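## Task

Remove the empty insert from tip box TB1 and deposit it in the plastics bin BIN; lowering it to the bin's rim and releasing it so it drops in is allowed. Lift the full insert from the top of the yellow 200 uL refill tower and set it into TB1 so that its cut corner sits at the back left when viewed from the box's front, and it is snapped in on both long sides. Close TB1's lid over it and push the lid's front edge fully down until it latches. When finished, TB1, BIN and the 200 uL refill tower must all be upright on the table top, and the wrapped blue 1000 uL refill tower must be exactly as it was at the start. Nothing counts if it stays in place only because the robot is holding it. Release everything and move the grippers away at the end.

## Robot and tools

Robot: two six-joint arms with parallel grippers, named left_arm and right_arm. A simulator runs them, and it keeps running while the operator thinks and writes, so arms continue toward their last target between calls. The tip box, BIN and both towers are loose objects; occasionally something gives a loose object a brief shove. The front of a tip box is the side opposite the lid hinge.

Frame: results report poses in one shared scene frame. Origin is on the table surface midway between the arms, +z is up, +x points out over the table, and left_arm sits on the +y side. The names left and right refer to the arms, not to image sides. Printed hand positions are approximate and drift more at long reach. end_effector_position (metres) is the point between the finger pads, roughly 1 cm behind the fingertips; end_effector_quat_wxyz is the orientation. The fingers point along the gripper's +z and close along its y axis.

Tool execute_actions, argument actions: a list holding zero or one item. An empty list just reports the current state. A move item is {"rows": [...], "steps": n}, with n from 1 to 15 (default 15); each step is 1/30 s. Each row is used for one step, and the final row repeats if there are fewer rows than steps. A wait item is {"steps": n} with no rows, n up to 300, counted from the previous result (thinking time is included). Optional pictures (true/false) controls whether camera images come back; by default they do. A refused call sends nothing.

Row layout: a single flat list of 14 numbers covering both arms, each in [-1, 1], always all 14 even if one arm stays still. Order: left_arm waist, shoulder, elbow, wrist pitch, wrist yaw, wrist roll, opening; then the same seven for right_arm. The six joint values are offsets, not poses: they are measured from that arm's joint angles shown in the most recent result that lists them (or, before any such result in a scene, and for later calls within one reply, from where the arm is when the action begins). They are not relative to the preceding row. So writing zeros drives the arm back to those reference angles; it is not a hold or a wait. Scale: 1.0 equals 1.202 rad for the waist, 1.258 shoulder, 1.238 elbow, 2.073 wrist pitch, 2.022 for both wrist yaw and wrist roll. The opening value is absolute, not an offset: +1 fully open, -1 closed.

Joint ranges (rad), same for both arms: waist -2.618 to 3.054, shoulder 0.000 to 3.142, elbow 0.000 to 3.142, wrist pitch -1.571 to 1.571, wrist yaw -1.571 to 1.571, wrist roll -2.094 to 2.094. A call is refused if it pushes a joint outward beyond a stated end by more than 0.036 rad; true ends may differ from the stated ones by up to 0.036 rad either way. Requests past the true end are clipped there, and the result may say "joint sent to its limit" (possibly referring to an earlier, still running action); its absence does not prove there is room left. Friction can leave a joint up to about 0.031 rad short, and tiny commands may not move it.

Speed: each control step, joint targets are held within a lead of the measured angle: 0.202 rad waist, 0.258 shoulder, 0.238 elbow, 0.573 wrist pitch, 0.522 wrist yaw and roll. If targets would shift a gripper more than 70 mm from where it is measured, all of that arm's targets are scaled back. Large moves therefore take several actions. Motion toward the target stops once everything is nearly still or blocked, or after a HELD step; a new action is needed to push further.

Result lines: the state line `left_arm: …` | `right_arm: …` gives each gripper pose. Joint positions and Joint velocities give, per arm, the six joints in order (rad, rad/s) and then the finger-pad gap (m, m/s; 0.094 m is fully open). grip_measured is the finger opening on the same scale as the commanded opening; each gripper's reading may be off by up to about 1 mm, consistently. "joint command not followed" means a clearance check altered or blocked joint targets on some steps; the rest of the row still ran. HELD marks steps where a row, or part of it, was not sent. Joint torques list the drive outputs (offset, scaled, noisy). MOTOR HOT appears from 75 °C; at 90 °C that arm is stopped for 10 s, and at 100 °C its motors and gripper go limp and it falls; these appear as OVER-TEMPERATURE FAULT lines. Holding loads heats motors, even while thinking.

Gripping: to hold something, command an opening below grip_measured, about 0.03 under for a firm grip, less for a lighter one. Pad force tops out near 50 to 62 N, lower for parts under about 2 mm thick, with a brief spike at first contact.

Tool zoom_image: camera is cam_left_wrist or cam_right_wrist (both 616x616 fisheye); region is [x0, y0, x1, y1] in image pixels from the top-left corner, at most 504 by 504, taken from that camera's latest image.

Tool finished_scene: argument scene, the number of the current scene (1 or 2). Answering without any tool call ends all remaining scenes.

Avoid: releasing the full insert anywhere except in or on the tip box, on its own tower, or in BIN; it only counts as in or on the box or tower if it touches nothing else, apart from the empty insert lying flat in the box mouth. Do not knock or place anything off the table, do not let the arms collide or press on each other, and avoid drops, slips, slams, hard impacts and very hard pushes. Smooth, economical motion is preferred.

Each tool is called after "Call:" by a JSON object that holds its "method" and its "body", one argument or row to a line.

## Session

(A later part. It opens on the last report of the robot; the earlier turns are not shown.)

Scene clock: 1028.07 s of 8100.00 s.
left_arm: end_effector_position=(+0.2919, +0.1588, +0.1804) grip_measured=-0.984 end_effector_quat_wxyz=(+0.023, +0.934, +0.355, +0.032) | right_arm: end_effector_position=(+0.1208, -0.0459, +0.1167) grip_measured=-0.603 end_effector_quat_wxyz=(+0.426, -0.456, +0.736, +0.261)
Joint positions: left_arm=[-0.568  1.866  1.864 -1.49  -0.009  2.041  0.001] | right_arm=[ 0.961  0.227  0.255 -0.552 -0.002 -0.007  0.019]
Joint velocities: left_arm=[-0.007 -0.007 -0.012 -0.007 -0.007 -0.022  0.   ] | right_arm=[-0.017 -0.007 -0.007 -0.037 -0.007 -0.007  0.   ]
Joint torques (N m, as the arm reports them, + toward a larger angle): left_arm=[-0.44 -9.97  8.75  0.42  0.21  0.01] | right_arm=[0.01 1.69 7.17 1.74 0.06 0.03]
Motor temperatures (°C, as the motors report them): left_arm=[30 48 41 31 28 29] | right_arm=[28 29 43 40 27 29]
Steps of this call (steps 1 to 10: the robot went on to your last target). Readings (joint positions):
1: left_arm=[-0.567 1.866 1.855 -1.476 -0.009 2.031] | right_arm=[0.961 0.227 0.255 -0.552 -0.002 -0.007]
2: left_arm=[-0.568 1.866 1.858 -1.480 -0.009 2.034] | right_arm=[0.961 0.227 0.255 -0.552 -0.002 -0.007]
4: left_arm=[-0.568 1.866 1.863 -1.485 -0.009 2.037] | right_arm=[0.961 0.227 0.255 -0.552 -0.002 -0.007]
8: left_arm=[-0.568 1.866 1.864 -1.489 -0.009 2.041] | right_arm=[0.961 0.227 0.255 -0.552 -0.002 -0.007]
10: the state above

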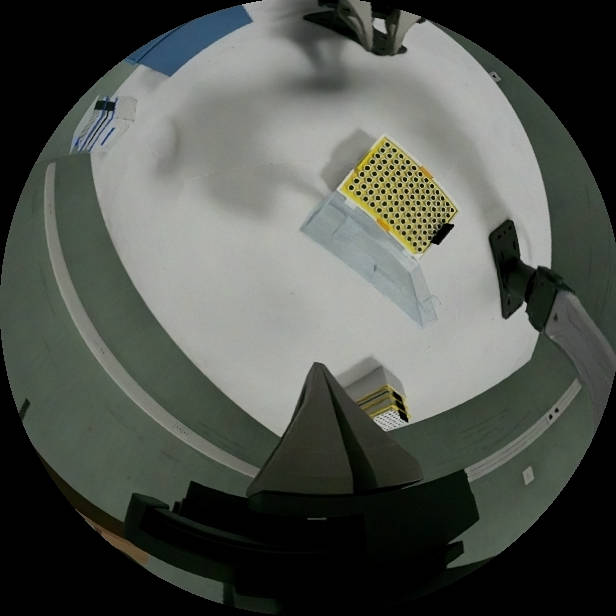

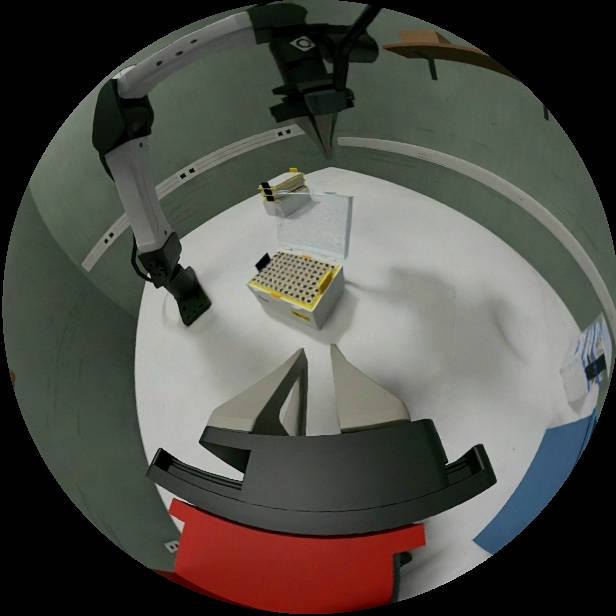

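Call:
{"method": "execute_actions", "body": {
  "actions": [
    {"rows": [[0,0.005,-0.02,0.012,0,0,-1,0,0,0,0,0,0,-0.6],[0,0.01,-0.04,0.024,0,0,-1,0,0,0,0,0,0,-0.6],[0,0.015,-0.06,0.035,0,0,-1,0,0,0,0,0,0,-0.6],[0,0.02,-0.08,0.045,0,0,-1,0,0,0,0,0,0,-0.6],[0,0.025,-0.10,0.055,0,0,-1,0,0,0,0,0,0,-0.6],[0,0.03,-0.12,0.065,0,0,-1,0,0,0,0,0,0,-0.6],[0,0.035,-0.14,0.075,0,0,-1,0,0,0,0,0,0,-0.6],[0,0.04,-0.16,0.082,0,0,-1,0,0,0,0,0,0,-0.6],[0,0.04,-0.175,0.086,0,0,-1,0,0,0,0,0,0,-0.6]], "steps": 15}
  ],
  "pictures": false
}}

Call:
{"method": "execute_actions", "body": {
  "actions": [
    {"steps": 8}
  ]
}}

Scene clock: 1039.60 s of 8100.00 s.
left_arm: end_effector_position=(+0.2860, +0.1611, +0.1129) grip_measured=-0.984 end_effector_quat_wxyz=(-0.011, +0.935, +0.354, -0.006) | right_arm: end_effector_position=(+0.1208, -0.0459, +0.1167) grip_measured=-0.603 end_effector_quat_wxyz=(+0.426, -0.456, +0.736, +0.261)
Joint positions: left_arm=[-0.568  1.912  1.658 -1.34  -0.009  2.043  0.001] | right_arm=[ 0.961  0.227  0.255 -0.552 -0.002 -0.007  0.019]
Joint velocities: left_arm=[ 0.012 -0.007 -0.007  0.11   0.037  0.022 -0.   ] | right_arm=[-0.002  0.007  0.007  0.037 -0.051  0.051  0.001]
Joint torques (N m, as the arm reports them, + toward a larger angle): left_arm=[  0.18 -10.35   6.67   0.4    0.19  -0.09] | right_arm=[-0.02  1.69  7.19  1.72  0.05  0.02]
Motor temperatures (°C, as the motors report them): left_arm=[30 50 42 31 28 29] | right_arm=[28 29 43 40 27 29]
Steps of this call (steps 1 to 30: the robot went on to your last target; steps 31 to 100: nothing new was sent; then 7.70 s passed at rest; steps 101 to 115: all 15 steps of this action). Readings (joint positions):
101: left_arm=[-0.568 1.866 1.864 -1.491 -0.009 2.043] | right_arm=[0.961 0.227 0.255 -0.552 -0.002 -0.007]
102: left_arm=[-0.568 1.866 1.859 -1.484 -0.009 2.043] | right_arm=[0.961 0.227 0.255 -0.552 -0.002 -0.007]
104: left_arm=[-0.568 1.866 1.832 -1.458 -0.009 2.043] | right_arm=[0.961 0.227 0.255 -0.552 -0.002 -0.007]
108: left_arm=[-0.568 1.876 1.732 -1.396 -0.009 2.043] | right_arm=[0.961 0.227 0.255 -0.552 -0.002 -0.007]
115: the state above

Scene clock: 1039.87 s of 8100.00 s.
left_arm: end_effector_position=(+0.2897, +0.1597, +0.1128) grip_measured=-0.984 end_effector_quat_wxyz=(-0.006, +0.935, +0.354, -0.000) | right_arm: end_effector_position=(+0.1208, -0.0459, +0.1167) grip_measured=-0.603 end_effector_quat_wxyz=(+0.426, -0.456, +0.736, +0.261)
Joint positions: left_arm=[-0.568  1.912  1.658 -1.324 -0.009  2.043  0.001] | right_arm=[ 0.961  0.227  0.255 -0.552 -0.002 -0.007  0.019]
Joint velocities: left_arm=[-0.012  0.017  0.002  0.007  0.007 -0.007  0.   ] | right_arm=[-0.007 -0.017 -0.012  0.037 -0.037 -0.066  0.   ]
Joint torques (N m, as the arm reports them, + toward a larger angle): left_arm=[  0.13 -10.51   6.64   0.43   0.2   -0.1 ] | right_arm=[0.01 1.69 7.19 1.73 0.05 0.03]
Motor temperatures (°C, as the motors report them): left_arm=[30 50 42 31 28 29] | right_arm=[28 29 43 40 27 29]
Steps of this call (steps 1 to 8: the robot went on to your last target). Readings (joint positions):
1: left_arm=[-0.568 1.912 1.658 -1.336 -0.009 2.043] | right_arm=[0.961 0.227 0.255 -0.552 -0.002 -0.007]
2: left_arm=[-0.568 1.912 1.658 -1.333 -0.009 2.043] | right_arm=[0.961 0.227 0.255 -0.552 -0.002 -0.007]
4: left_arm=[-0.568 1.912 1.658 -1.329 -0.009 2.043] | right_arm=[0.961 0.227 0.255 -0.552 -0.002 -0.007]
8: the state above

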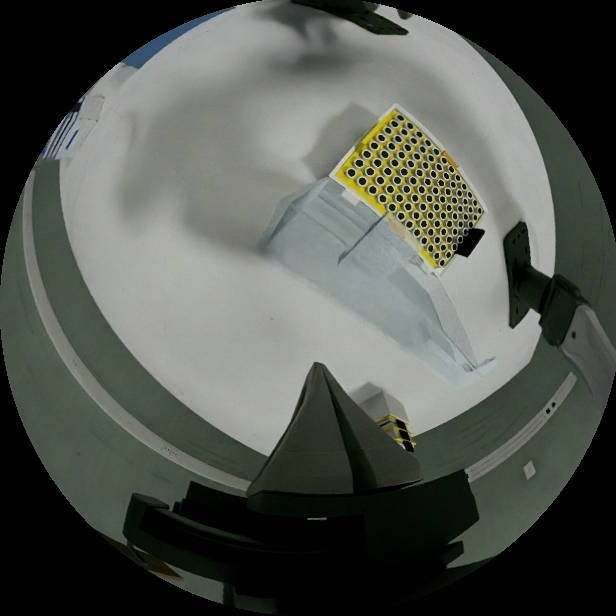

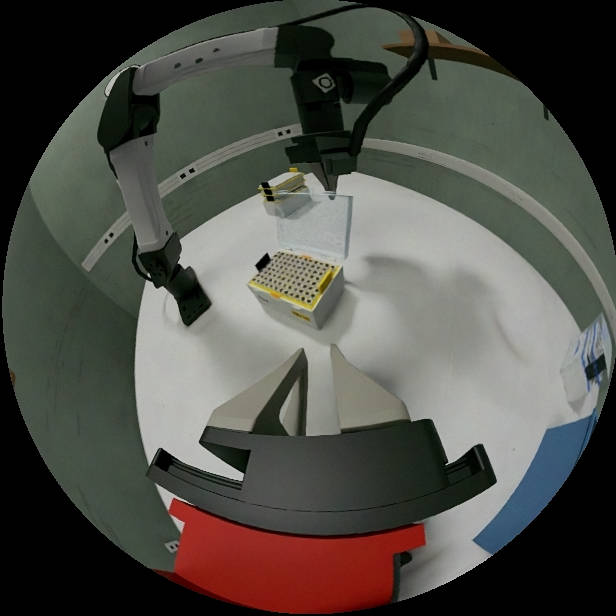

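Call:
{"method": "execute_actions", "body": {
  "actions": [
    {"rows": [[-0.012,-0.008,-0.015,0,0,0,-1,0,0,0,0,0,0,-0.6],[-0.021,-0.016,-0.024,0.002,0,0,-1,0,0,0,0,0,0,-0.6],[-0.03,-0.024,-0.033,0.004,0,0,-1,0,0,0,0,0,0,-0.6],[-0.039,-0.032,-0.042,0.006,0,0,-1,0,0,0,0,0,0,-0.6],[-0.048,-0.04,-0.051,0.008,0,0,-1,0,0,0,0,0,0,-0.6],[-0.057,-0.048,-0.06,0.009,0,0,-1,0,0,0,0,0,0,-0.6],[-0.066,-0.056,-0.069,0.01,0,0,-1,0,0,0,0,0,0,-0.6],[-0.075,-0.063,-0.078,0.011,0,0,-1,0,0,0,0,0,0,-0.6],[-0.084,-0.07,-0.087,0.012,0,0,-1,0,0,0,0,0,0,-0.6],[-0.093,-0.077,-0.096,0.013,0,0,-1,0,0,0,0,0,0,-0.6],[-0.102,-0.084,-0.105,0.014,0,0,-1,0,0,0,0,0,0,-0.6],[-0.111,-0.091,-0.114,0.015,0,0,-1,0,0,0,0,0,0,-0.6],[-0.12,-0.098,-0.123,0.016,0,0,-1,0,0,0,0,0,0,-0.6],[-0.128,-0.105,-0.132,0.017,0,0,-1,0,0,0,0,0,0,-0.6],[-0.135,-0.112,-0.14,0.018,0,0,-1,0,0,0,0,0,0,-0.6]], "steps": 15}
  ],
  "pictures": false
}}

Call:
{"method": "execute_actions", "body": {
  "actions": [
    {"steps": 10}
  ]
}}

Scene clock: 1053.33 s of 8100.00 s.
left_arm: end_effector_position=(+0.2442, +0.1298, +0.1168) grip_measured=-0.984 end_effector_quat_wxyz=(-0.005, +0.957, +0.290, +0.002) | right_arm: end_effector_position=(+0.1208, -0.0459, +0.1167) grip_measured=-0.603 end_effector_quat_wxyz=(+0.426, -0.456, +0.736, +0.261)
Joint positions: left_arm=[-0.703  1.797  1.525 -1.303 -0.009  2.043  0.001] | right_arm=[ 0.961  0.227  0.255 -0.552 -0.002 -0.007  0.019]
Joint velocities: left_arm=[-0.271 -0.237 -0.32  -0.022  0.022 -0.051 -0.001] | right_arm=[-0.007 -0.017 -0.022 -0.037  0.022 -0.066 -0.003]
Joint torques (N m, as the arm reports them, + toward a larger angle): left_arm=[ -0.92 -10.56   5.86   0.42   0.2   -0.07] | right_arm=[0.01 1.73 7.18 1.73 0.06 0.02]
Motor temperatures (°C, as the motors report them): left_arm=[30 52 42 31 28 29] | right_arm=[28 29 43 41 27 29]
Steps of this call (steps 1 to 30: the robot went on to your last target; steps 31 to 100: nothing new was sent; then 9.63 s passed at rest; steps 101 to 115: all 15 steps of this action). Readings (joint positions):
101: left_arm=[-0.568 1.912 1.658 -1.322 -0.009 2.043] | right_arm=[0.961 0.227 0.255 -0.552 -0.002 -0.007]
102: left_arm=[-0.569 1.911 1.657 -1.321 -0.009 2.043] | right_arm=[0.961 0.227 0.255 -0.552 -0.002 -0.007]
104: left_arm=[-0.578 1.902 1.643 -1.318 -0.009 2.043] | right_arm=[0.961 0.227 0.255 -0.552 -0.002 -0.007]
108: left_arm=[-0.624 1.863 1.600 -1.314 -0.009 2.043] | right_arm=[0.961 0.227 0.255 -0.552 -0.002 -0.007]
115: the state above

Scene clock: 1053.67 s of 8100.00 s.
left_arm: end_effector_position=(+0.2378, +0.1259, +0.1167) grip_measured=-0.984 end_effector_quat_wxyz=(-0.004, +0.960, +0.281, +0.002) | right_arm: end_effector_position=(+0.1208, -0.0459, +0.1167) grip_measured=-0.603 end_effector_quat_wxyz=(+0.426, -0.456, +0.736, +0.261)
Joint positions: left_arm=[-0.722  1.782  1.506 -1.298 -0.009  2.043  0.001] | right_arm=[ 0.961  0.227  0.255 -0.552 -0.002 -0.007  0.019]
Joint velocities: left_arm=[-0.002  0.002 -0.007 -0.007  0.007  0.007 -0.002] | right_arm=[-0.007 -0.012  0.002 -0.066 -0.022 -0.037 -0.   ]
Joint torques (N m, as the arm reports them, + toward a larger angle): left_arm=[ -0.47 -10.35   5.77   0.45   0.19  -0.08] | right_arm=[0.02 1.68 7.16 1.74 0.07 0.03]
Motor temperatures (°C, as the motors report them): left_arm=[30 53 42 31 28 29] | right_arm=[28 29 43 41 27 29]
Steps of this call (steps 1 to 10: the robot went on to your last target). Readings (joint positions):
1: left_arm=[-0.711 1.790 1.515 -1.303 -0.009 2.043] | right_arm=[0.961 0.227 0.255 -0.552 -0.002 -0.007]
2: left_arm=[-0.718 1.785 1.510 -1.303 -0.009 2.043] | right_arm=[0.961 0.227 0.255 -0.552 -0.002 -0.007]
4: left_arm=[-0.722 1.782 1.507 -1.302 -0.009 2.043] | right_arm=[0.961 0.227 0.255 -0.552 -0.002 -0.007]
8: left_arm=[-0.722 1.782 1.506 -1.299 -0.009 2.043] | right_arm=[0.961 0.227 0.255 -0.552 -0.002 -0.007]
10: the state above

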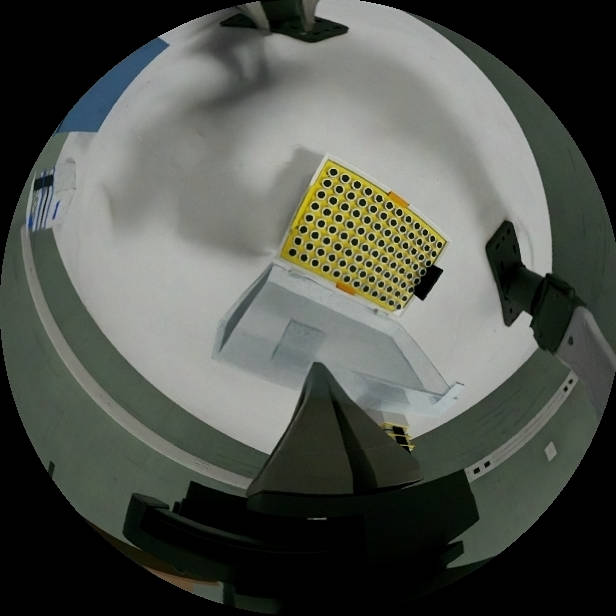

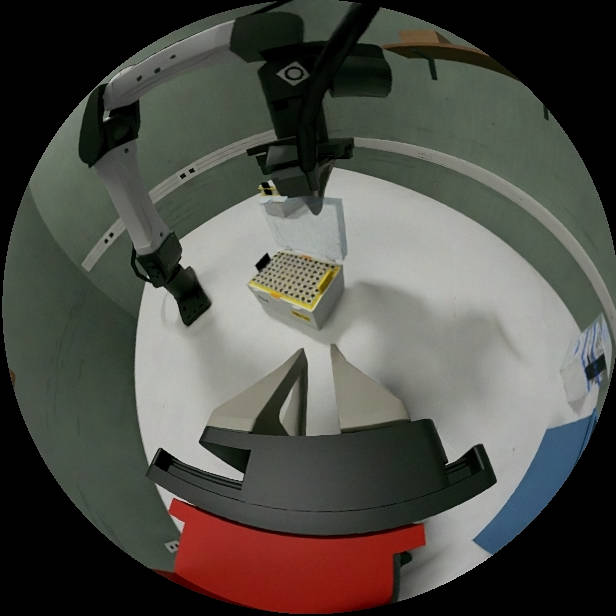

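Lid is moving; continue.

Call:
{"method": "execute_actions", "body": {
  "actions": [
    {"rows": [[-0.012,-0.012,-0.018,0.004,0,0,-1,0,0,0,0,0,0,-0.6],[-0.018,-0.018,-0.025,0.005,0,0,-1,0,0,0,0,0,0,-0.6],[-0.024,-0.024,-0.032,0.006,0,0,-1,0,0,0,0,0,0,-0.6],[-0.03,-0.029,-0.039,0.007,0,0,-1,0,0,0,0,0,0,-0.6],[-0.036,-0.034,-0.046,0.008,0,0,-1,0,0,0,0,0,0,-0.6],[-0.042,-0.039,-0.053,0.009,0,0,-1,0,0,0,0,0,0,-0.6],[-0.048,-0.044,-0.06,0.01,0,0,-1,0,0,0,0,0,0,-0.6],[-0.054,-0.049,-0.067,0.011,0,0,-1,0,0,0,0,0,0,-0.6],[-0.06,-0.054,-0.074,0.012,0,0,-1,0,0,0,0,0,0,-0.6],[-0.066,-0.059,-0.081,0.013,0,0,-1,0,0,0,0,0,0,-0.6],[-0.072,-0.064,-0.088,0.014,0,0,-1,0,0,0,0,0,0,-0.6],[-0.078,-0.069,-0.095,0.015,0,0,-1,0,0,0,0,0,0,-0.6],[-0.084,-0.074,-0.102,0.016,0,0,-1,0,0,0,0,0,0,-0.6],[-0.09,-0.08,-0.109,0.017,0,0,-1,0,0,0,0,0,0,-0.6],[-0.096,-0.086,-0.116,0.018,0,0,-1,0,0,0,0,0,0,-0.6]], "steps": 15}
  ],
  "pictures": false
}}

Call:
{"method": "execute_actions", "body": {
  "actions": [
    {"steps": 15}
  ]
}}

Scene clock: 1064.73 s of 8100.00 s.
left_arm: end_effector_position=(+0.2030, +0.1144, +0.1141) grip_measured=-0.984 end_effector_quat_wxyz=(-0.006, +0.971, +0.237, +0.000) | right_arm: end_effector_position=(+0.1208, -0.0459, +0.1167) grip_measured=-0.603 end_effector_quat_wxyz=(+0.426, -0.456, +0.736, +0.261)
Joint positions: left_arm=[-0.813  1.699  1.398 -1.278 -0.009  2.043  0.001] | right_arm=[ 0.961  0.227  0.255 -0.552 -0.002 -0.007  0.019]
Joint velocities: left_arm=[-0.198 -0.198 -0.256  0.081 -0.037 -0.022 -0.   ] | right_arm=[ 0.002 -0.012 -0.012 -0.022  0.022  0.022 -0.   ]
Joint torques (N m, as the arm reports them, + toward a larger angle): left_arm=[-0.92 -9.64  5.88  0.42  0.19 -0.08] | right_arm=[0.   1.69 7.21 1.73 0.06 0.01]
Motor temperatures (°C, as the motors report them): left_arm=[30 54 42 31 28 29] | right_arm=[28 29 43 41 27 29]
Steps of this call (steps 1 to 30: the robot went on to your last target; steps 31 to 100: nothing new was sent; then 7.23 s passed at rest; steps 101 to 115: all 15 steps of this action). Readings (joint positions):
101: left_arm=[-0.722 1.782 1.506 -1.297 -0.009 2.043] | right_arm=[0.961 0.227 0.255 -0.552 -0.002 -0.007]
102: left_arm=[-0.723 1.780 1.504 -1.295 -0.009 2.043] | right_arm=[0.961 0.227 0.255 -0.552 -0.002 -0.007]
104: left_arm=[-0.730 1.771 1.492 -1.291 -0.009 2.043] | right_arm=[0.961 0.227 0.255 -0.552 -0.002 -0.007]
108: left_arm=[-0.761 1.743 1.459 -1.289 -0.009 2.043] | right_arm=[0.961 0.227 0.255 -0.552 -0.002 -0.007]
115: the state above

Scene clock: 1065.23 s of 8100.00 s.
left_arm: end_effector_position=(+0.1987, +0.1120, +0.1141) grip_measured=-0.984 end_effector_quat_wxyz=(-0.004, +0.973, +0.230, +0.002) | right_arm: end_effector_position=(+0.1208, -0.0459, +0.1167) grip_measured=-0.603 end_effector_quat_wxyz=(+0.426, -0.456, +0.736, +0.261)
Joint positions: left_arm=[-0.828  1.686  1.383 -1.271 -0.009  2.043  0.001] | right_arm=[ 0.961  0.227  0.255 -0.552 -0.002 -0.007  0.019]
Joint velocities: left_arm=[-0.007 -0.002 -0.017  0.037 -0.022 -0.051  0.001] | right_arm=[-0.017  0.002  0.007 -0.037 -0.066 -0.007 -0.001]
Joint torques (N m, as the arm reports them, + toward a larger angle): left_arm=[-0.71 -9.46  5.79  0.47  0.19 -0.08] | right_arm=[0.03 1.73 7.2  1.72 0.06 0.02]
Motor temperatures (°C, as the motors report them): left_arm=[30 54 42 31 28 29] | right_arm=[28 29 43 41 27 29]
Steps of this call (steps 1 to 15: the robot went on to your last target). Readings (joint positions):
1: left_arm=[-0.820 1.693 1.390 -1.277 -0.009 2.043] | right_arm=[0.961 0.227 0.255 -0.552 -0.002 -0.007]
2: left_arm=[-0.825 1.689 1.386 -1.277 -0.009 2.043] | right_arm=[0.961 0.227 0.255 -0.552 -0.002 -0.007]
4: left_arm=[-0.828 1.686 1.383 -1.277 -0.009 2.043] | right_arm=[0.961 0.227 0.255 -0.552 -0.002 -0.007]
8: left_arm=[-0.828 1.686 1.383 -1.274 -0.009 2.043] | right_arm=[0.961 0.227 0.255 -0.552 -0.002 -0.007]
15: the state above

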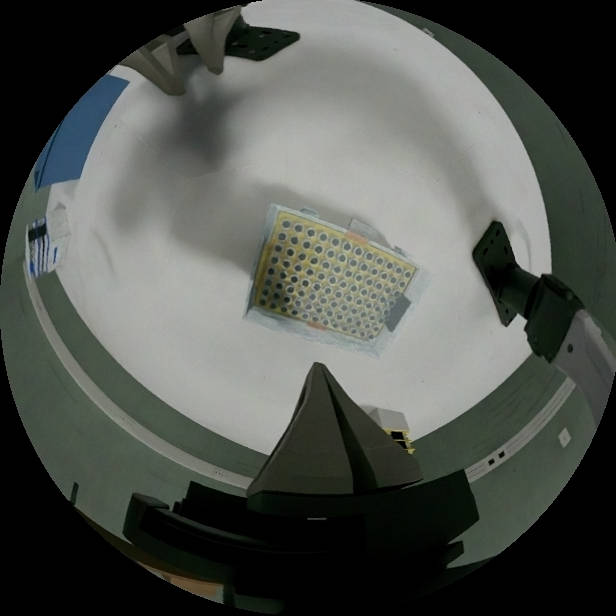

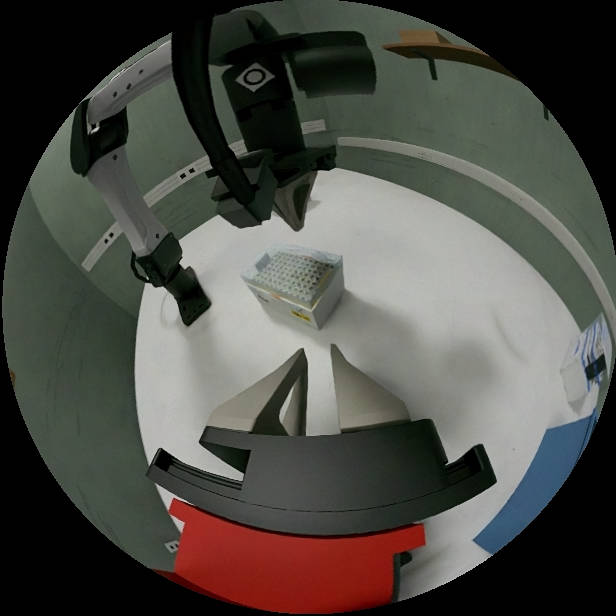

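Call:
{"method": "execute_actions", "body": {
  "actions": [
    {"rows": [[-0.02,-0.01,-0.015,0.004,0,-0.01,0.1,0,0,0,0,0,0,-0.6],[-0.04,-0.02,-0.03,0.008,0,-0.02,0.1,0,0,0,0,0,0,-0.6],[-0.06,-0.03,-0.045,0.012,0,-0.03,0.1,0,0,0,0,0,0,-0.6],[-0.08,-0.04,-0.06,0.016,0,-0.04,0.1,0,0,0,0,0,0,-0.6],[-0.1,-0.05,-0.075,0.02,0,-0.05,0.1,0,0,0,0,0,0,-0.6],[-0.12,-0.06,-0.09,0.024,0,-0.06,0.1,0,0,0,0,0,0,-0.6],[-0.14,-0.07,-0.105,0.028,0,-0.07,0.1,0,0,0,0,0,0,-0.6],[-0.16,-0.078,-0.12,0.032,0,-0.08,0.1,0,0,0,0,0,0,-0.6],[-0.175,-0.078,-0.138,0.037,0,-0.094,0.1,0,0,0,0,0,0,-0.6]], "steps": 15}
  ],
  "pictures": false
}}

Call:
{"method": "execute_actions", "body": {
  "actions": [
    {"steps": 10}
  ]
}}

Scene clock: 1078.97 s of 8100.00 s.
left_arm: end_effector_position=(+0.1387, +0.0864, +0.0994) grip_measured=+0.098 end_effector_quat_wxyz=(-0.009, +0.978, +0.207, -0.000) | right_arm: end_effector_position=(+0.1208, -0.0459, +0.1167) grip_measured=-0.603 end_effector_quat_wxyz=(+0.426, -0.456, +0.736, +0.261)
Joint positions: left_arm=[-1.035  1.598  1.23  -1.218 -0.009  1.884  0.052] | right_arm=[ 0.961  0.227  0.255 -0.552 -0.002 -0.007  0.019]
Joint velocities: left_arm=[ 0.002 -0.022  0.007  0.125  0.051 -0.168 -0.001] | right_arm=[ 0.002 -0.002 -0.007  0.007  0.007 -0.066 -0.   ]
Joint torques (N m, as the arm reports them, + toward a larger angle): left_arm=[-0.28 -8.31  5.98  0.49  0.2  -0.2 ] | right_arm=[0.   1.71 7.2  1.74 0.06 0.02]
Motor temperatures (°C, as the motors report them): left_arm=[30 55 41 31 28 29] | right_arm=[28 29 43 41 27 29]
Steps of this call (steps 1 to 15: the robot went on to your last target; steps 16 to 90: nothing new was sent; then 10.23 s passed at rest; steps 91 to 105: all 15 steps of this action). Readings (joint positions):
91: left_arm=[-0.829 1.686 1.383 -1.271 -0.009 2.042] | right_arm=[0.961 0.227 0.255 -0.552 -0.002 -0.007]
92: left_arm=[-0.834 1.684 1.380 -1.268 -0.009 2.037] | right_arm=[0.961 0.227 0.255 -0.552 -0.002 -0.007]
94: left_arm=[-0.863 1.669 1.359 -1.256 -0.010 2.018] | right_arm=[0.961 0.227 0.255 -0.552 -0.002 -0.007]
98: left_arm=[-0.967 1.620 1.287 -1.235 -0.010 1.961] | right_arm=[0.961 0.227 0.255 -0.552 -0.002 -0.007]
105: the state above

Scene clock: 1079.30 s of 8100.00 s.
left_arm: end_effector_position=(+0.1407, +0.0841, +0.0994) grip_measured=+0.098 end_effector_quat_wxyz=(-0.003, +0.976, +0.216, +0.003) | right_arm: end_effector_position=(+0.1208, -0.0459, +0.1167) grip_measured=-0.603 end_effector_quat_wxyz=(+0.426, -0.456, +0.736, +0.261)
Joint positions: left_arm=[-1.035  1.598  1.23  -1.206 -0.009  1.865  0.052] | right_arm=[ 0.961  0.227  0.255 -0.552 -0.002 -0.007  0.019]
Joint velocities: left_arm=[-0.022  0.002  0.002 -0.037  0.007 -0.066 -0.   ] | right_arm=[-0.007 -0.007 -0.022 -0.037  0.022  0.022 -0.001]
Joint torques (N m, as the arm reports them, + toward a larger angle): left_arm=[-0.19 -8.29  6.04  0.48  0.19 -0.18] | right_arm=[0.02 1.71 7.24 1.73 0.06 0.04]
Motor temperatures (°C, as the motors report them): left_arm=[30 55 41 31 28 29] | right_arm=[28 29 43 41 27 29]
Steps of this call (steps 1 to 10: the robot went on to your last target). Readings (joint positions):
1: left_arm=[-1.035 1.598 1.230 -1.215 -0.009 1.880] | right_arm=[0.961 0.227 0.255 -0.552 -0.002 -0.007]
2: left_arm=[-1.035 1.598 1.230 -1.213 -0.009 1.876] | right_arm=[0.961 0.227 0.255 -0.552 -0.002 -0.007]
4: left_arm=[-1.035 1.598 1.230 -1.210 -0.009 1.871] | right_arm=[0.961 0.227 0.255 -0.552 -0.002 -0.007]
8: left_arm=[-1.035 1.598 1.230 -1.207 -0.009 1.866] | right_arm=[0.961 0.227 0.255 -0.552 -0.002 -0.007]
10: the state above

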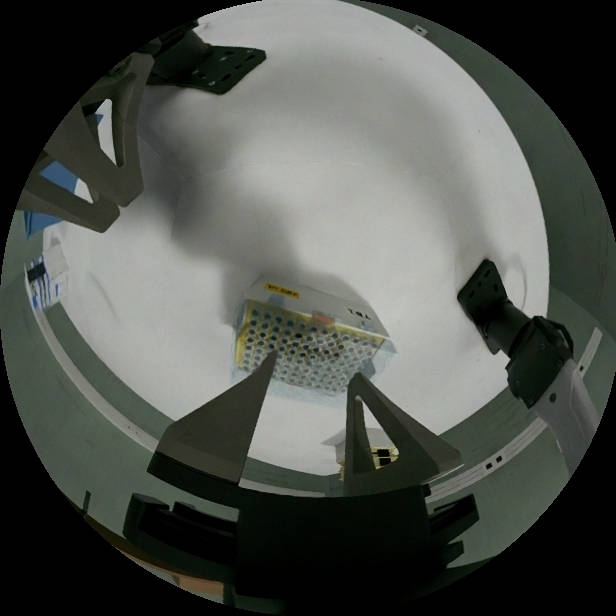

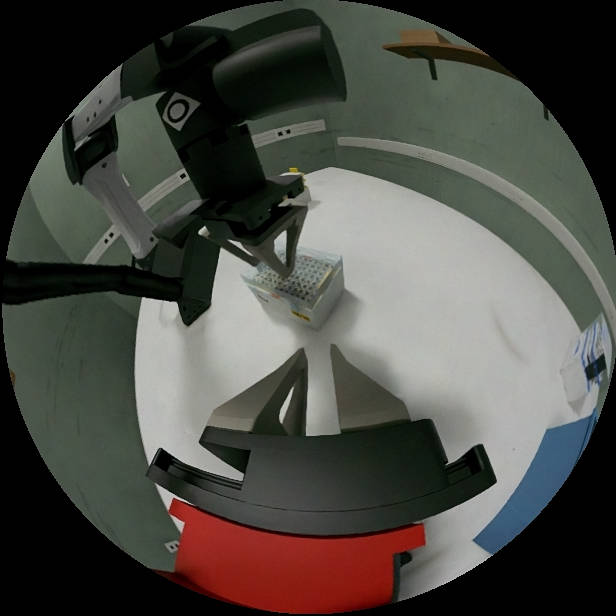

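Call:
{"method": "execute_actions", "body": {
  "actions": [
    {"rows": [[0,0,-0.014,0.006,0,0,0.1,0,0,0,0,0,0,-0.6],[0,0,-0.02,0.01,0,0,0.1,0,0,0,0,0,0,-0.6],[0,0,-0.026,0.014,0,0,0.1,0,0,0,0,0,0,-0.6],[0,0,-0.032,0.018,0,0,0.1,0,0,0,0,0,0,-0.6],[0,0,-0.038,0.022,0,0,0.1,0,0,0,0,0,0,-0.6],[0,0.004,-0.044,0.026,0,0,0.1,0,0,0,0,0,0,-0.6],[0,0.006,-0.05,0.03,0,0,0.1,0,0,0,0,0,0,-0.6],[0,0.008,-0.056,0.033,0,0,0.1,0,0,0,0,0,0,-0.6],[0,0.01,-0.062,0.036,0,0,0.1,0,0,0,0,0,0,-0.6],[0,0.012,-0.068,0.038,0,0,0.1,0,0,0,0,0,0,-0.6],[0,0.012,-0.071,0.039,0,0,0.1,0,0,0,0,0,0,-0.6]], "steps": 15}
  ]
}}

Call:
{"method": "zoom_image", "body": {
  "camera": "cam_left_wrist",
  "region": [200, 250, 440, 420]
}}

Call:
{"method": "zoom_image", "body": {
  "camera": "cam_right_wrist",
  "region": [220, 220, 370, 340]
}}

Scene clock: 1090.93 s of 8100.00 s.
left_arm: end_effector_position=(+0.1376, +0.0876, +0.0830) grip_measured=+0.098 end_effector_quat_wxyz=(-0.007, +0.976, +0.217, +0.001) | right_arm: end_effector_position=(+0.1208, -0.0459, +0.1167) grip_measured=-0.603 end_effector_quat_wxyz=(+0.426, -0.456, +0.736, +0.261)
Joint positions: left_arm=[-1.035  1.598  1.164 -1.148 -0.009  1.863  0.052] | right_arm=[ 0.961  0.227  0.255 -0.552 -0.002 -0.007  0.019]
Joint velocities: left_arm=[-0.012  0.007  0.002 -0.037 -0.066 -0.066 -0.001] | right_arm=[-0.012 -0.017 -0.012 -0.022  0.007  0.022 -0.   ]
Joint torques (N m, as the arm reports them, + toward a larger angle): left_arm=[ 0.16 -5.96  5.66  0.57  0.2  -0.05] | right_arm=[0.   1.67 7.18 1.73 0.06 0.02]
Motor temperatures (°C, as the motors report them): left_arm=[30 54 41 31 28 29] | right_arm=[28 29 44 41 27 29]
Steps of this call (steps 1 to 30: the robot went on to your last target; steps 31 to 100: nothing new was sent; then 7.80 s passed at rest; steps 101 to 115: all 15 steps of this action). Readings (joint positions):
101: left_arm=[-1.035 1.598 1.230 -1.205 -0.009 1.863] | right_arm=[0.961 0.227 0.255 -0.552 -0.002 -0.007]
102: left_arm=[-1.035 1.598 1.230 -1.204 -0.009 1.863] | right_arm=[0.961 0.227 0.255 -0.552 -0.002 -0.007]
104: left_arm=[-1.035 1.598 1.225 -1.195 -0.009 1.863] | right_arm=[0.961 0.227 0.255 -0.552 -0.002 -0.007]
108: left_arm=[-1.035 1.598 1.195 -1.172 -0.009 1.863] | right_arm=[0.961 0.227 0.255 -0.552 -0.002 -0.007]
115: the state above

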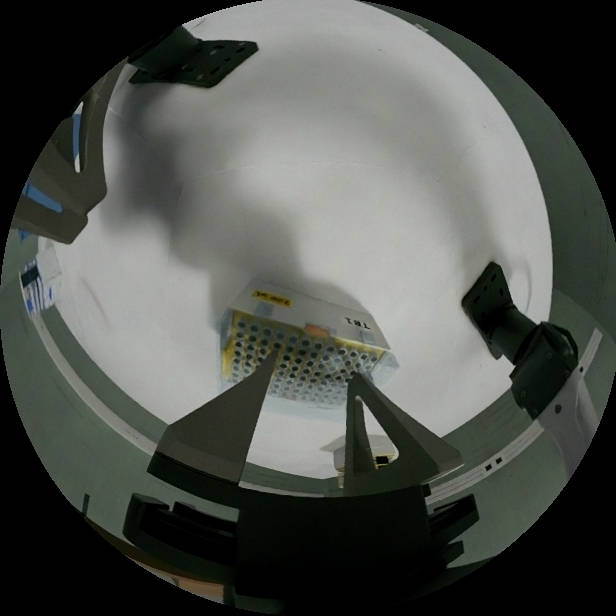

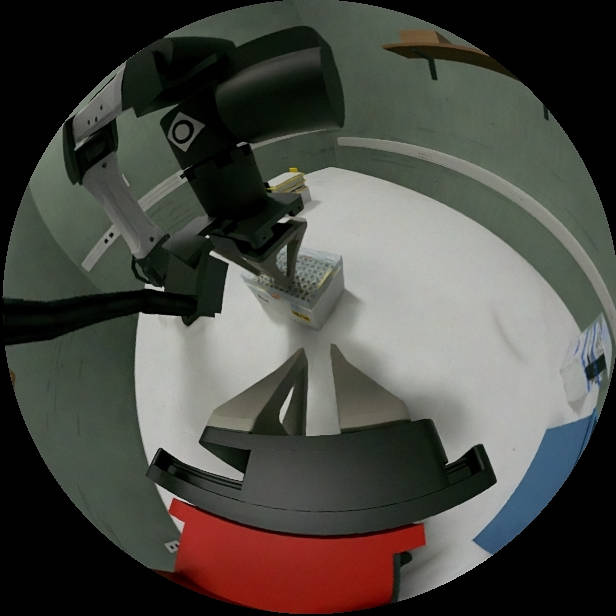

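Region (200, 250, 440, 420) of cam_left_wrist's 616x616 image, scaled by 2.100, with more detail than that image has; it fills the top 357 rows of this view, and the rest is white.

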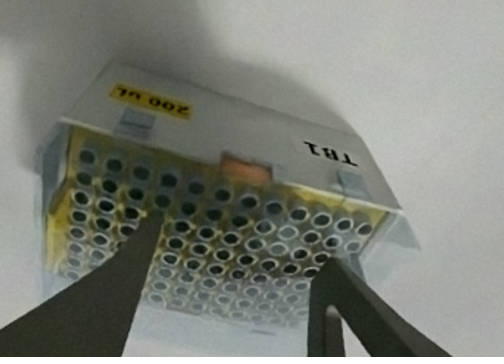

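Region (220, 220, 370, 340) of cam_right_wrist's 616x616 image, scaled by 3.360, with more detail than that image has; it fills the top 403 rows of this view, and the rest is white.

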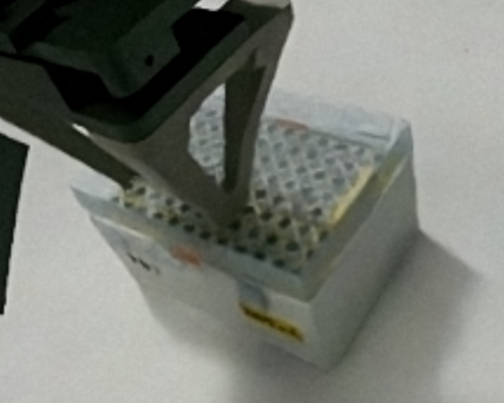

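In contact near the front edge. Press.

Call:
{"method": "execute_actions", "body": {
  "actions": [
    {"rows": [[0,0.015,-0.015,0.005,0,0,0.1,0,0,0,0,0,0,-0.6],[0,0.02,-0.02,0.005,0,0,0.1,0,0,0,0,0,0,-0.6],[0,0.025,-0.025,0.005,0,0,0.1,0,0,0,0,0,0,-0.6],[0,0.03,-0.03,0.005,0,0,0.1,0,0,0,0,0,0,-0.6],[0,0.035,-0.035,0.005,0,0,0.1,0,0,0,0,0,0,-0.6],[0,0.04,-0.04,0.005,0,0,0.1,0,0,0,0,0,0,-0.6],[0,0.045,-0.045,0.005,0,0,0.1,0,0,0,0,0,0,-0.6],[0,0.05,-0.05,0.005,0,0,0.1,0,0,0,0,0,0,-0.6],[0,0.055,-0.055,0.005,0,0,0.1,0,0,0,0,0,0,-0.6]], "steps": 15}
  ]
}}

Call:
{"method": "zoom_image", "body": {
  "camera": "cam_left_wrist",
  "region": [200, 250, 440, 420]
}}

Call:
{"method": "zoom_image", "body": {
  "camera": "cam_right_wrist",
  "region": [220, 220, 370, 340]
}}

Scene clock: 1097.27 s of 8100.00 s.
left_arm: end_effector_position=(+0.1373, +0.0879, +0.0791) grip_measured=+0.098 end_effector_quat_wxyz=(-0.010, +0.976, +0.217, -0.001) | right_arm: end_effector_position=(+0.1208, -0.0459, +0.1167) grip_measured=-0.603 end_effector_quat_wxyz=(+0.426, -0.456, +0.736, +0.261)
Joint positions: left_arm=[-1.035  1.606  1.157 -1.14  -0.009  1.863  0.052] | right_arm=[ 0.961  0.227  0.255 -0.552 -0.002 -0.007  0.019]
Joint velocities: left_arm=[ 0.002 -0.007 -0.022 -0.066  0.022 -0.051 -0.   ] | right_arm=[ 0.012  0.002  0.007  0.007 -0.022 -0.007 -0.   ]
Joint torques (N m, as the arm reports them, + toward a larger angle): left_arm=[ 0.15 -1.85  2.18  0.37  0.19 -0.08] | right_arm=[-0.01  1.66  7.18  1.72  0.07  0.02]
Motor temperatures (°C, as the motors report them): left_arm=[30 53 41 31 28 29] | right_arm=[28 29 44 41 27 29]
Steps of this call (steps 1 to 15: the robot went on to your last target; steps 16 to 90: nothing new was sent; then 2.83 s passed at rest; steps 91 to 105: all 15 steps of this action). Readings (joint positions):
91: left_arm=[-1.035 1.598 1.164 -1.144 -0.009 1.863] | right_arm=[0.961 0.227 0.255 -0.552 -0.002 -0.007]
92: left_arm=[-1.035 1.598 1.164 -1.144 -0.009 1.863] | right_arm=[0.961 0.227 0.255 -0.552 -0.002 -0.007]
94: left_arm=[-1.035 1.600 1.163 -1.144 -0.009 1.863] | right_arm=[0.961 0.227 0.255 -0.552 -0.002 -0.007]
98: left_arm=[-1.035 1.606 1.157 -1.140 -0.009 1.863] | right_arm=[0.961 0.227 0.255 -0.552 -0.002 -0.007]
105: the state above

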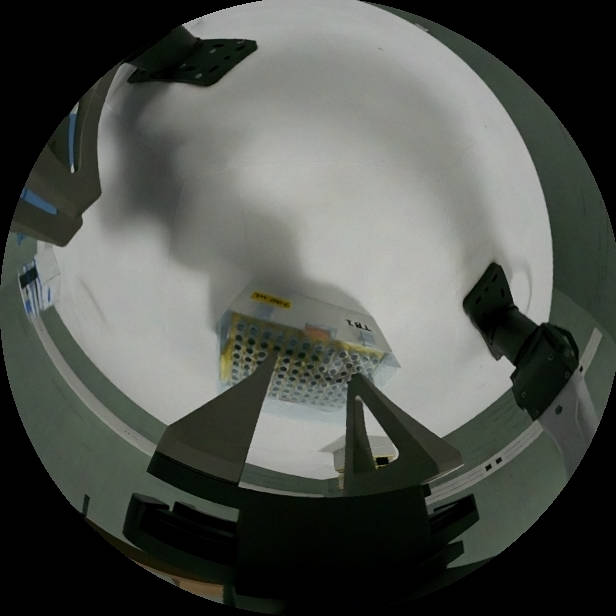

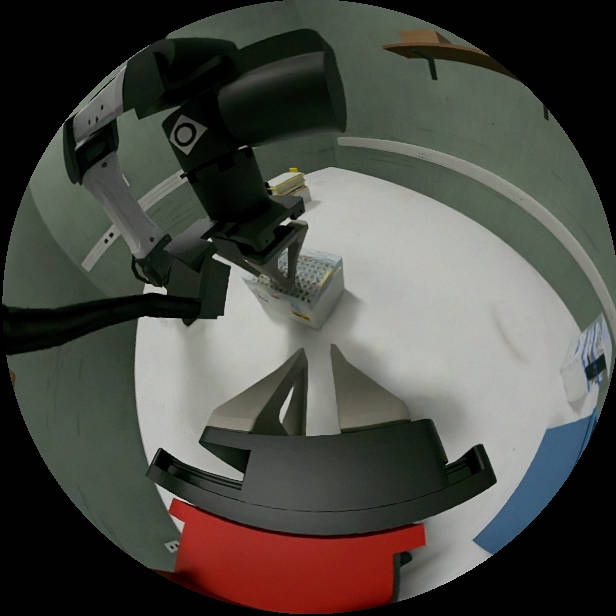

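Region (200, 250, 440, 420) of cam_left_wrist's 616x616 image, scaled by 2.100, with more detail than that image has; it fills the top 357 rows of this view, and the rest is white.

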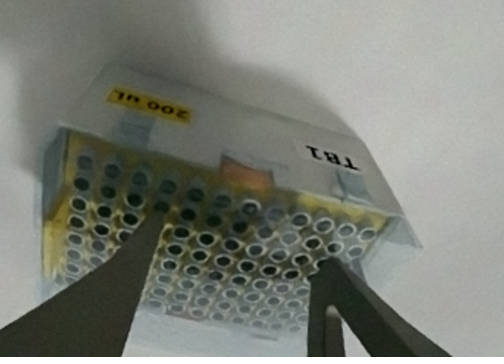

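Region (220, 220, 370, 340) of cam_right_wrist's 616x616 image, scaled by 3.360, with more detail than that image has; it fills the top 403 rows of this view, and the rest is white.

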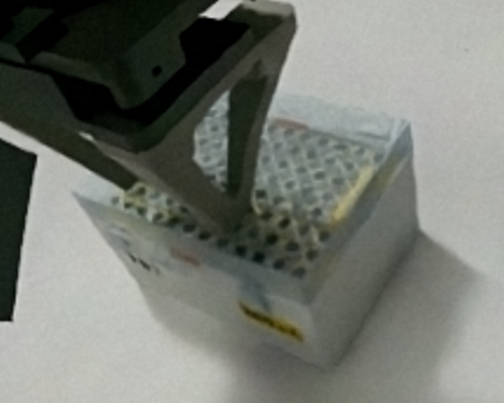

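Latched (dropped 4 mm). Lift clear.

Call:
{"method": "execute_actions", "body": {
  "actions": [
    {"rows": [[0,-0.02,0,0,0,0,0.1,0,0,0,0,0,0,-0.6],[0,-0.05,0,0,0,0,0.1,0,0,0,0,0,0,-0.6],[0,-0.08,0,0,0,0,0.1,0,0,0,0,0,0,-0.6],[0,-0.12,0,0,0,0,0.1,0,0,0,0,0,0,-0.6],[0,-0.16,0,0,0,0,0.1,0,0,0,0,0,0,-0.6],[0,-0.2,0,-0.03,0,0,0.1,0,0,0,0,0,0,-0.6],[0,-0.24,0,-0.06,0,0,0.1,0,0,0,0,0,0,-0.6],[0,-0.28,0,-0.09,0,0,0.1,0,0,0,0,0,0,-0.6],[0,-0.3,0,-0.12,0,0,0.1,0,0,0,0,0,0,-0.6]], "steps": 15}
  ],
  "pictures": false
}}

Call:
{"method": "execute_actions", "body": {
  "actions": [
    {"steps": 15}
  ]
}}

Call:
{"method": "zoom_image", "body": {
  "camera": "cam_right_wrist",
  "region": [220, 220, 370, 340]
}}

Scene clock: 1104.90 s of 8100.00 s.
left_arm: end_effector_position=(+0.1016, +0.1278, +0.1646) grip_measured=+0.098 end_effector_quat_wxyz=(+0.072, +0.973, +0.216, +0.045) | right_arm: end_effector_position=(+0.1208, -0.0459, +0.1167) grip_measured=-0.603 end_effector_quat_wxyz=(+0.426, -0.456, +0.736, +0.261)
Joint positions: left_arm=[-1.035  1.216  1.158 -1.343 -0.009  1.863  0.052] | right_arm=[ 0.961  0.227  0.255 -0.552 -0.002 -0.007  0.019]
Joint velocities: left_arm=[ 0.002 -0.007 -0.012 -0.256  0.037  0.037  0.001] | right_arm=[ 0.007  0.012  0.007 -0.051  0.007 -0.051 -0.001]
Joint torques (N m, as the arm reports them, + toward a larger angle): left_arm=[ 0.13 -2.36  7.75  0.65  0.19 -0.1 ] | right_arm=[0.   1.72 7.17 1.73 0.08 0.03]
Motor temperatures (°C, as the motors report them): left_arm=[30 51 41 31 28 29] | right_arm=[28 28 44 41 27 29]
Steps of this call (steps 1 to 15: the robot went on to your last target; steps 16 to 90: nothing new was sent; then 4.13 s passed at rest; steps 91 to 105: all 15 steps of this action). Readings (joint positions):
91: left_arm=[-1.035 1.602 1.158 -1.140 -0.009 1.863] | right_arm=[0.961 0.227 0.255 -0.552 -0.002 -0.007]
92: left_arm=[-1.035 1.594 1.158 -1.140 -0.009 1.863] | right_arm=[0.961 0.227 0.255 -0.552 -0.002 -0.007]
94: left_arm=[-1.035 1.555 1.158 -1.139 -0.009 1.863] | right_arm=[0.961 0.227 0.255 -0.552 -0.002 -0.007]
98: left_arm=[-1.035 1.365 1.158 -1.171 -0.009 1.863] | right_arm=[0.961 0.227 0.255 -0.552 -0.002 -0.007]
105: the state above

Scene clock: 1105.40 s of 8100.00 s.
left_arm: end_effector_position=(+0.0964, +0.1337, +0.1634) grip_measured=+0.098 end_effector_quat_wxyz=(+0.058, +0.974, +0.217, +0.038) | right_arm: end_effector_position=(+0.1208, -0.0459, +0.1167) grip_measured=-0.603 end_effector_quat_wxyz=(+0.426, -0.456, +0.736, +0.261)
Joint positions: left_arm=[-1.035  1.216  1.158 -1.375 -0.009  1.863  0.052] | right_arm=[ 0.961  0.227  0.255 -0.552 -0.002 -0.007  0.019]
Joint velocities: left_arm=[-0.002 -0.012  0.002  0.007 -0.037  0.051 -0.001] | right_arm=[-0.017  0.012 -0.012 -0.007 -0.037 -0.037 -0.   ]
Joint torques (N m, as the arm reports them, + toward a larger angle): left_arm=[ 0.14 -2.19  7.67  0.58  0.19 -0.09] | right_arm=[-0.02  1.74  7.19  1.73  0.05  0.02]
Motor temperatures (°C, as the motors report them): left_arm=[30 51 41 31 28 29] | right_arm=[28 28 44 41 27 29]
Steps of this call (steps 1 to 15: the robot went on to your last target). Readings (joint positions):
1: left_arm=[-1.035 1.216 1.158 -1.350 -0.009 1.863] | right_arm=[0.961 0.227 0.255 -0.552 -0.002 -0.007]
2: left_arm=[-1.035 1.216 1.158 -1.355 -0.009 1.863] | right_arm=[0.961 0.227 0.255 -0.552 -0.002 -0.007]
4: left_arm=[-1.035 1.216 1.158 -1.363 -0.009 1.863] | right_arm=[0.961 0.227 0.255 -0.552 -0.002 -0.007]
8: left_arm=[-1.035 1.216 1.158 -1.371 -0.009 1.863] | right_arm=[0.961 0.227 0.255 -0.552 -0.002 -0.007]
15: the state above

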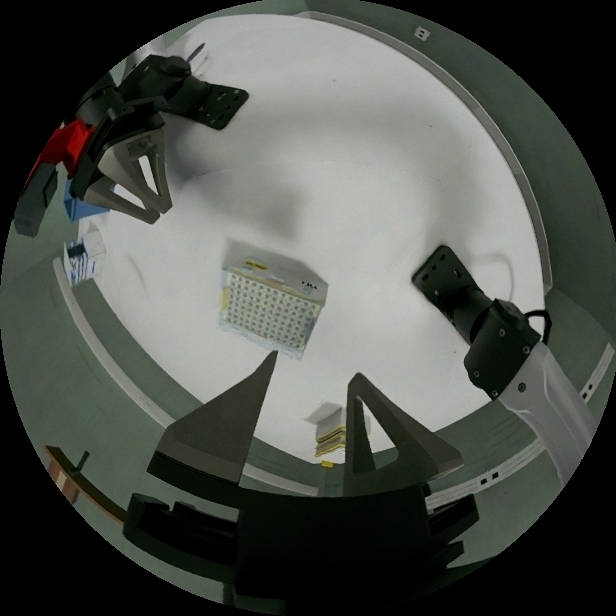

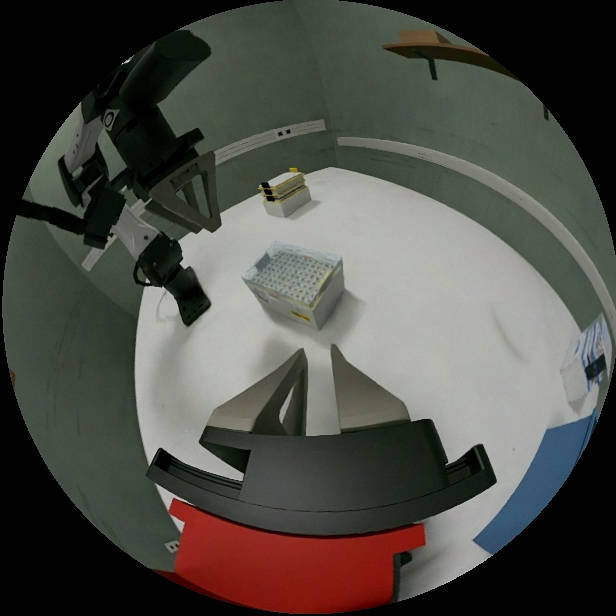

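Region (220, 220, 370, 340) of cam_right_wrist's 616x616 image, scaled by 3.360, with more detail than that image has; it fills the top 403 rows of this view, and the rest is white.

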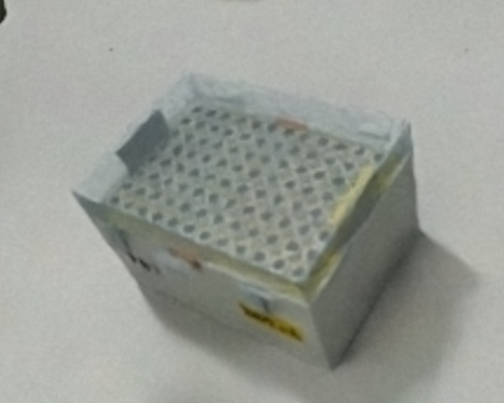

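Call:
{"method": "finished_scene", "body": {
  "scene": 1
}}

The scene is finished: the task was done.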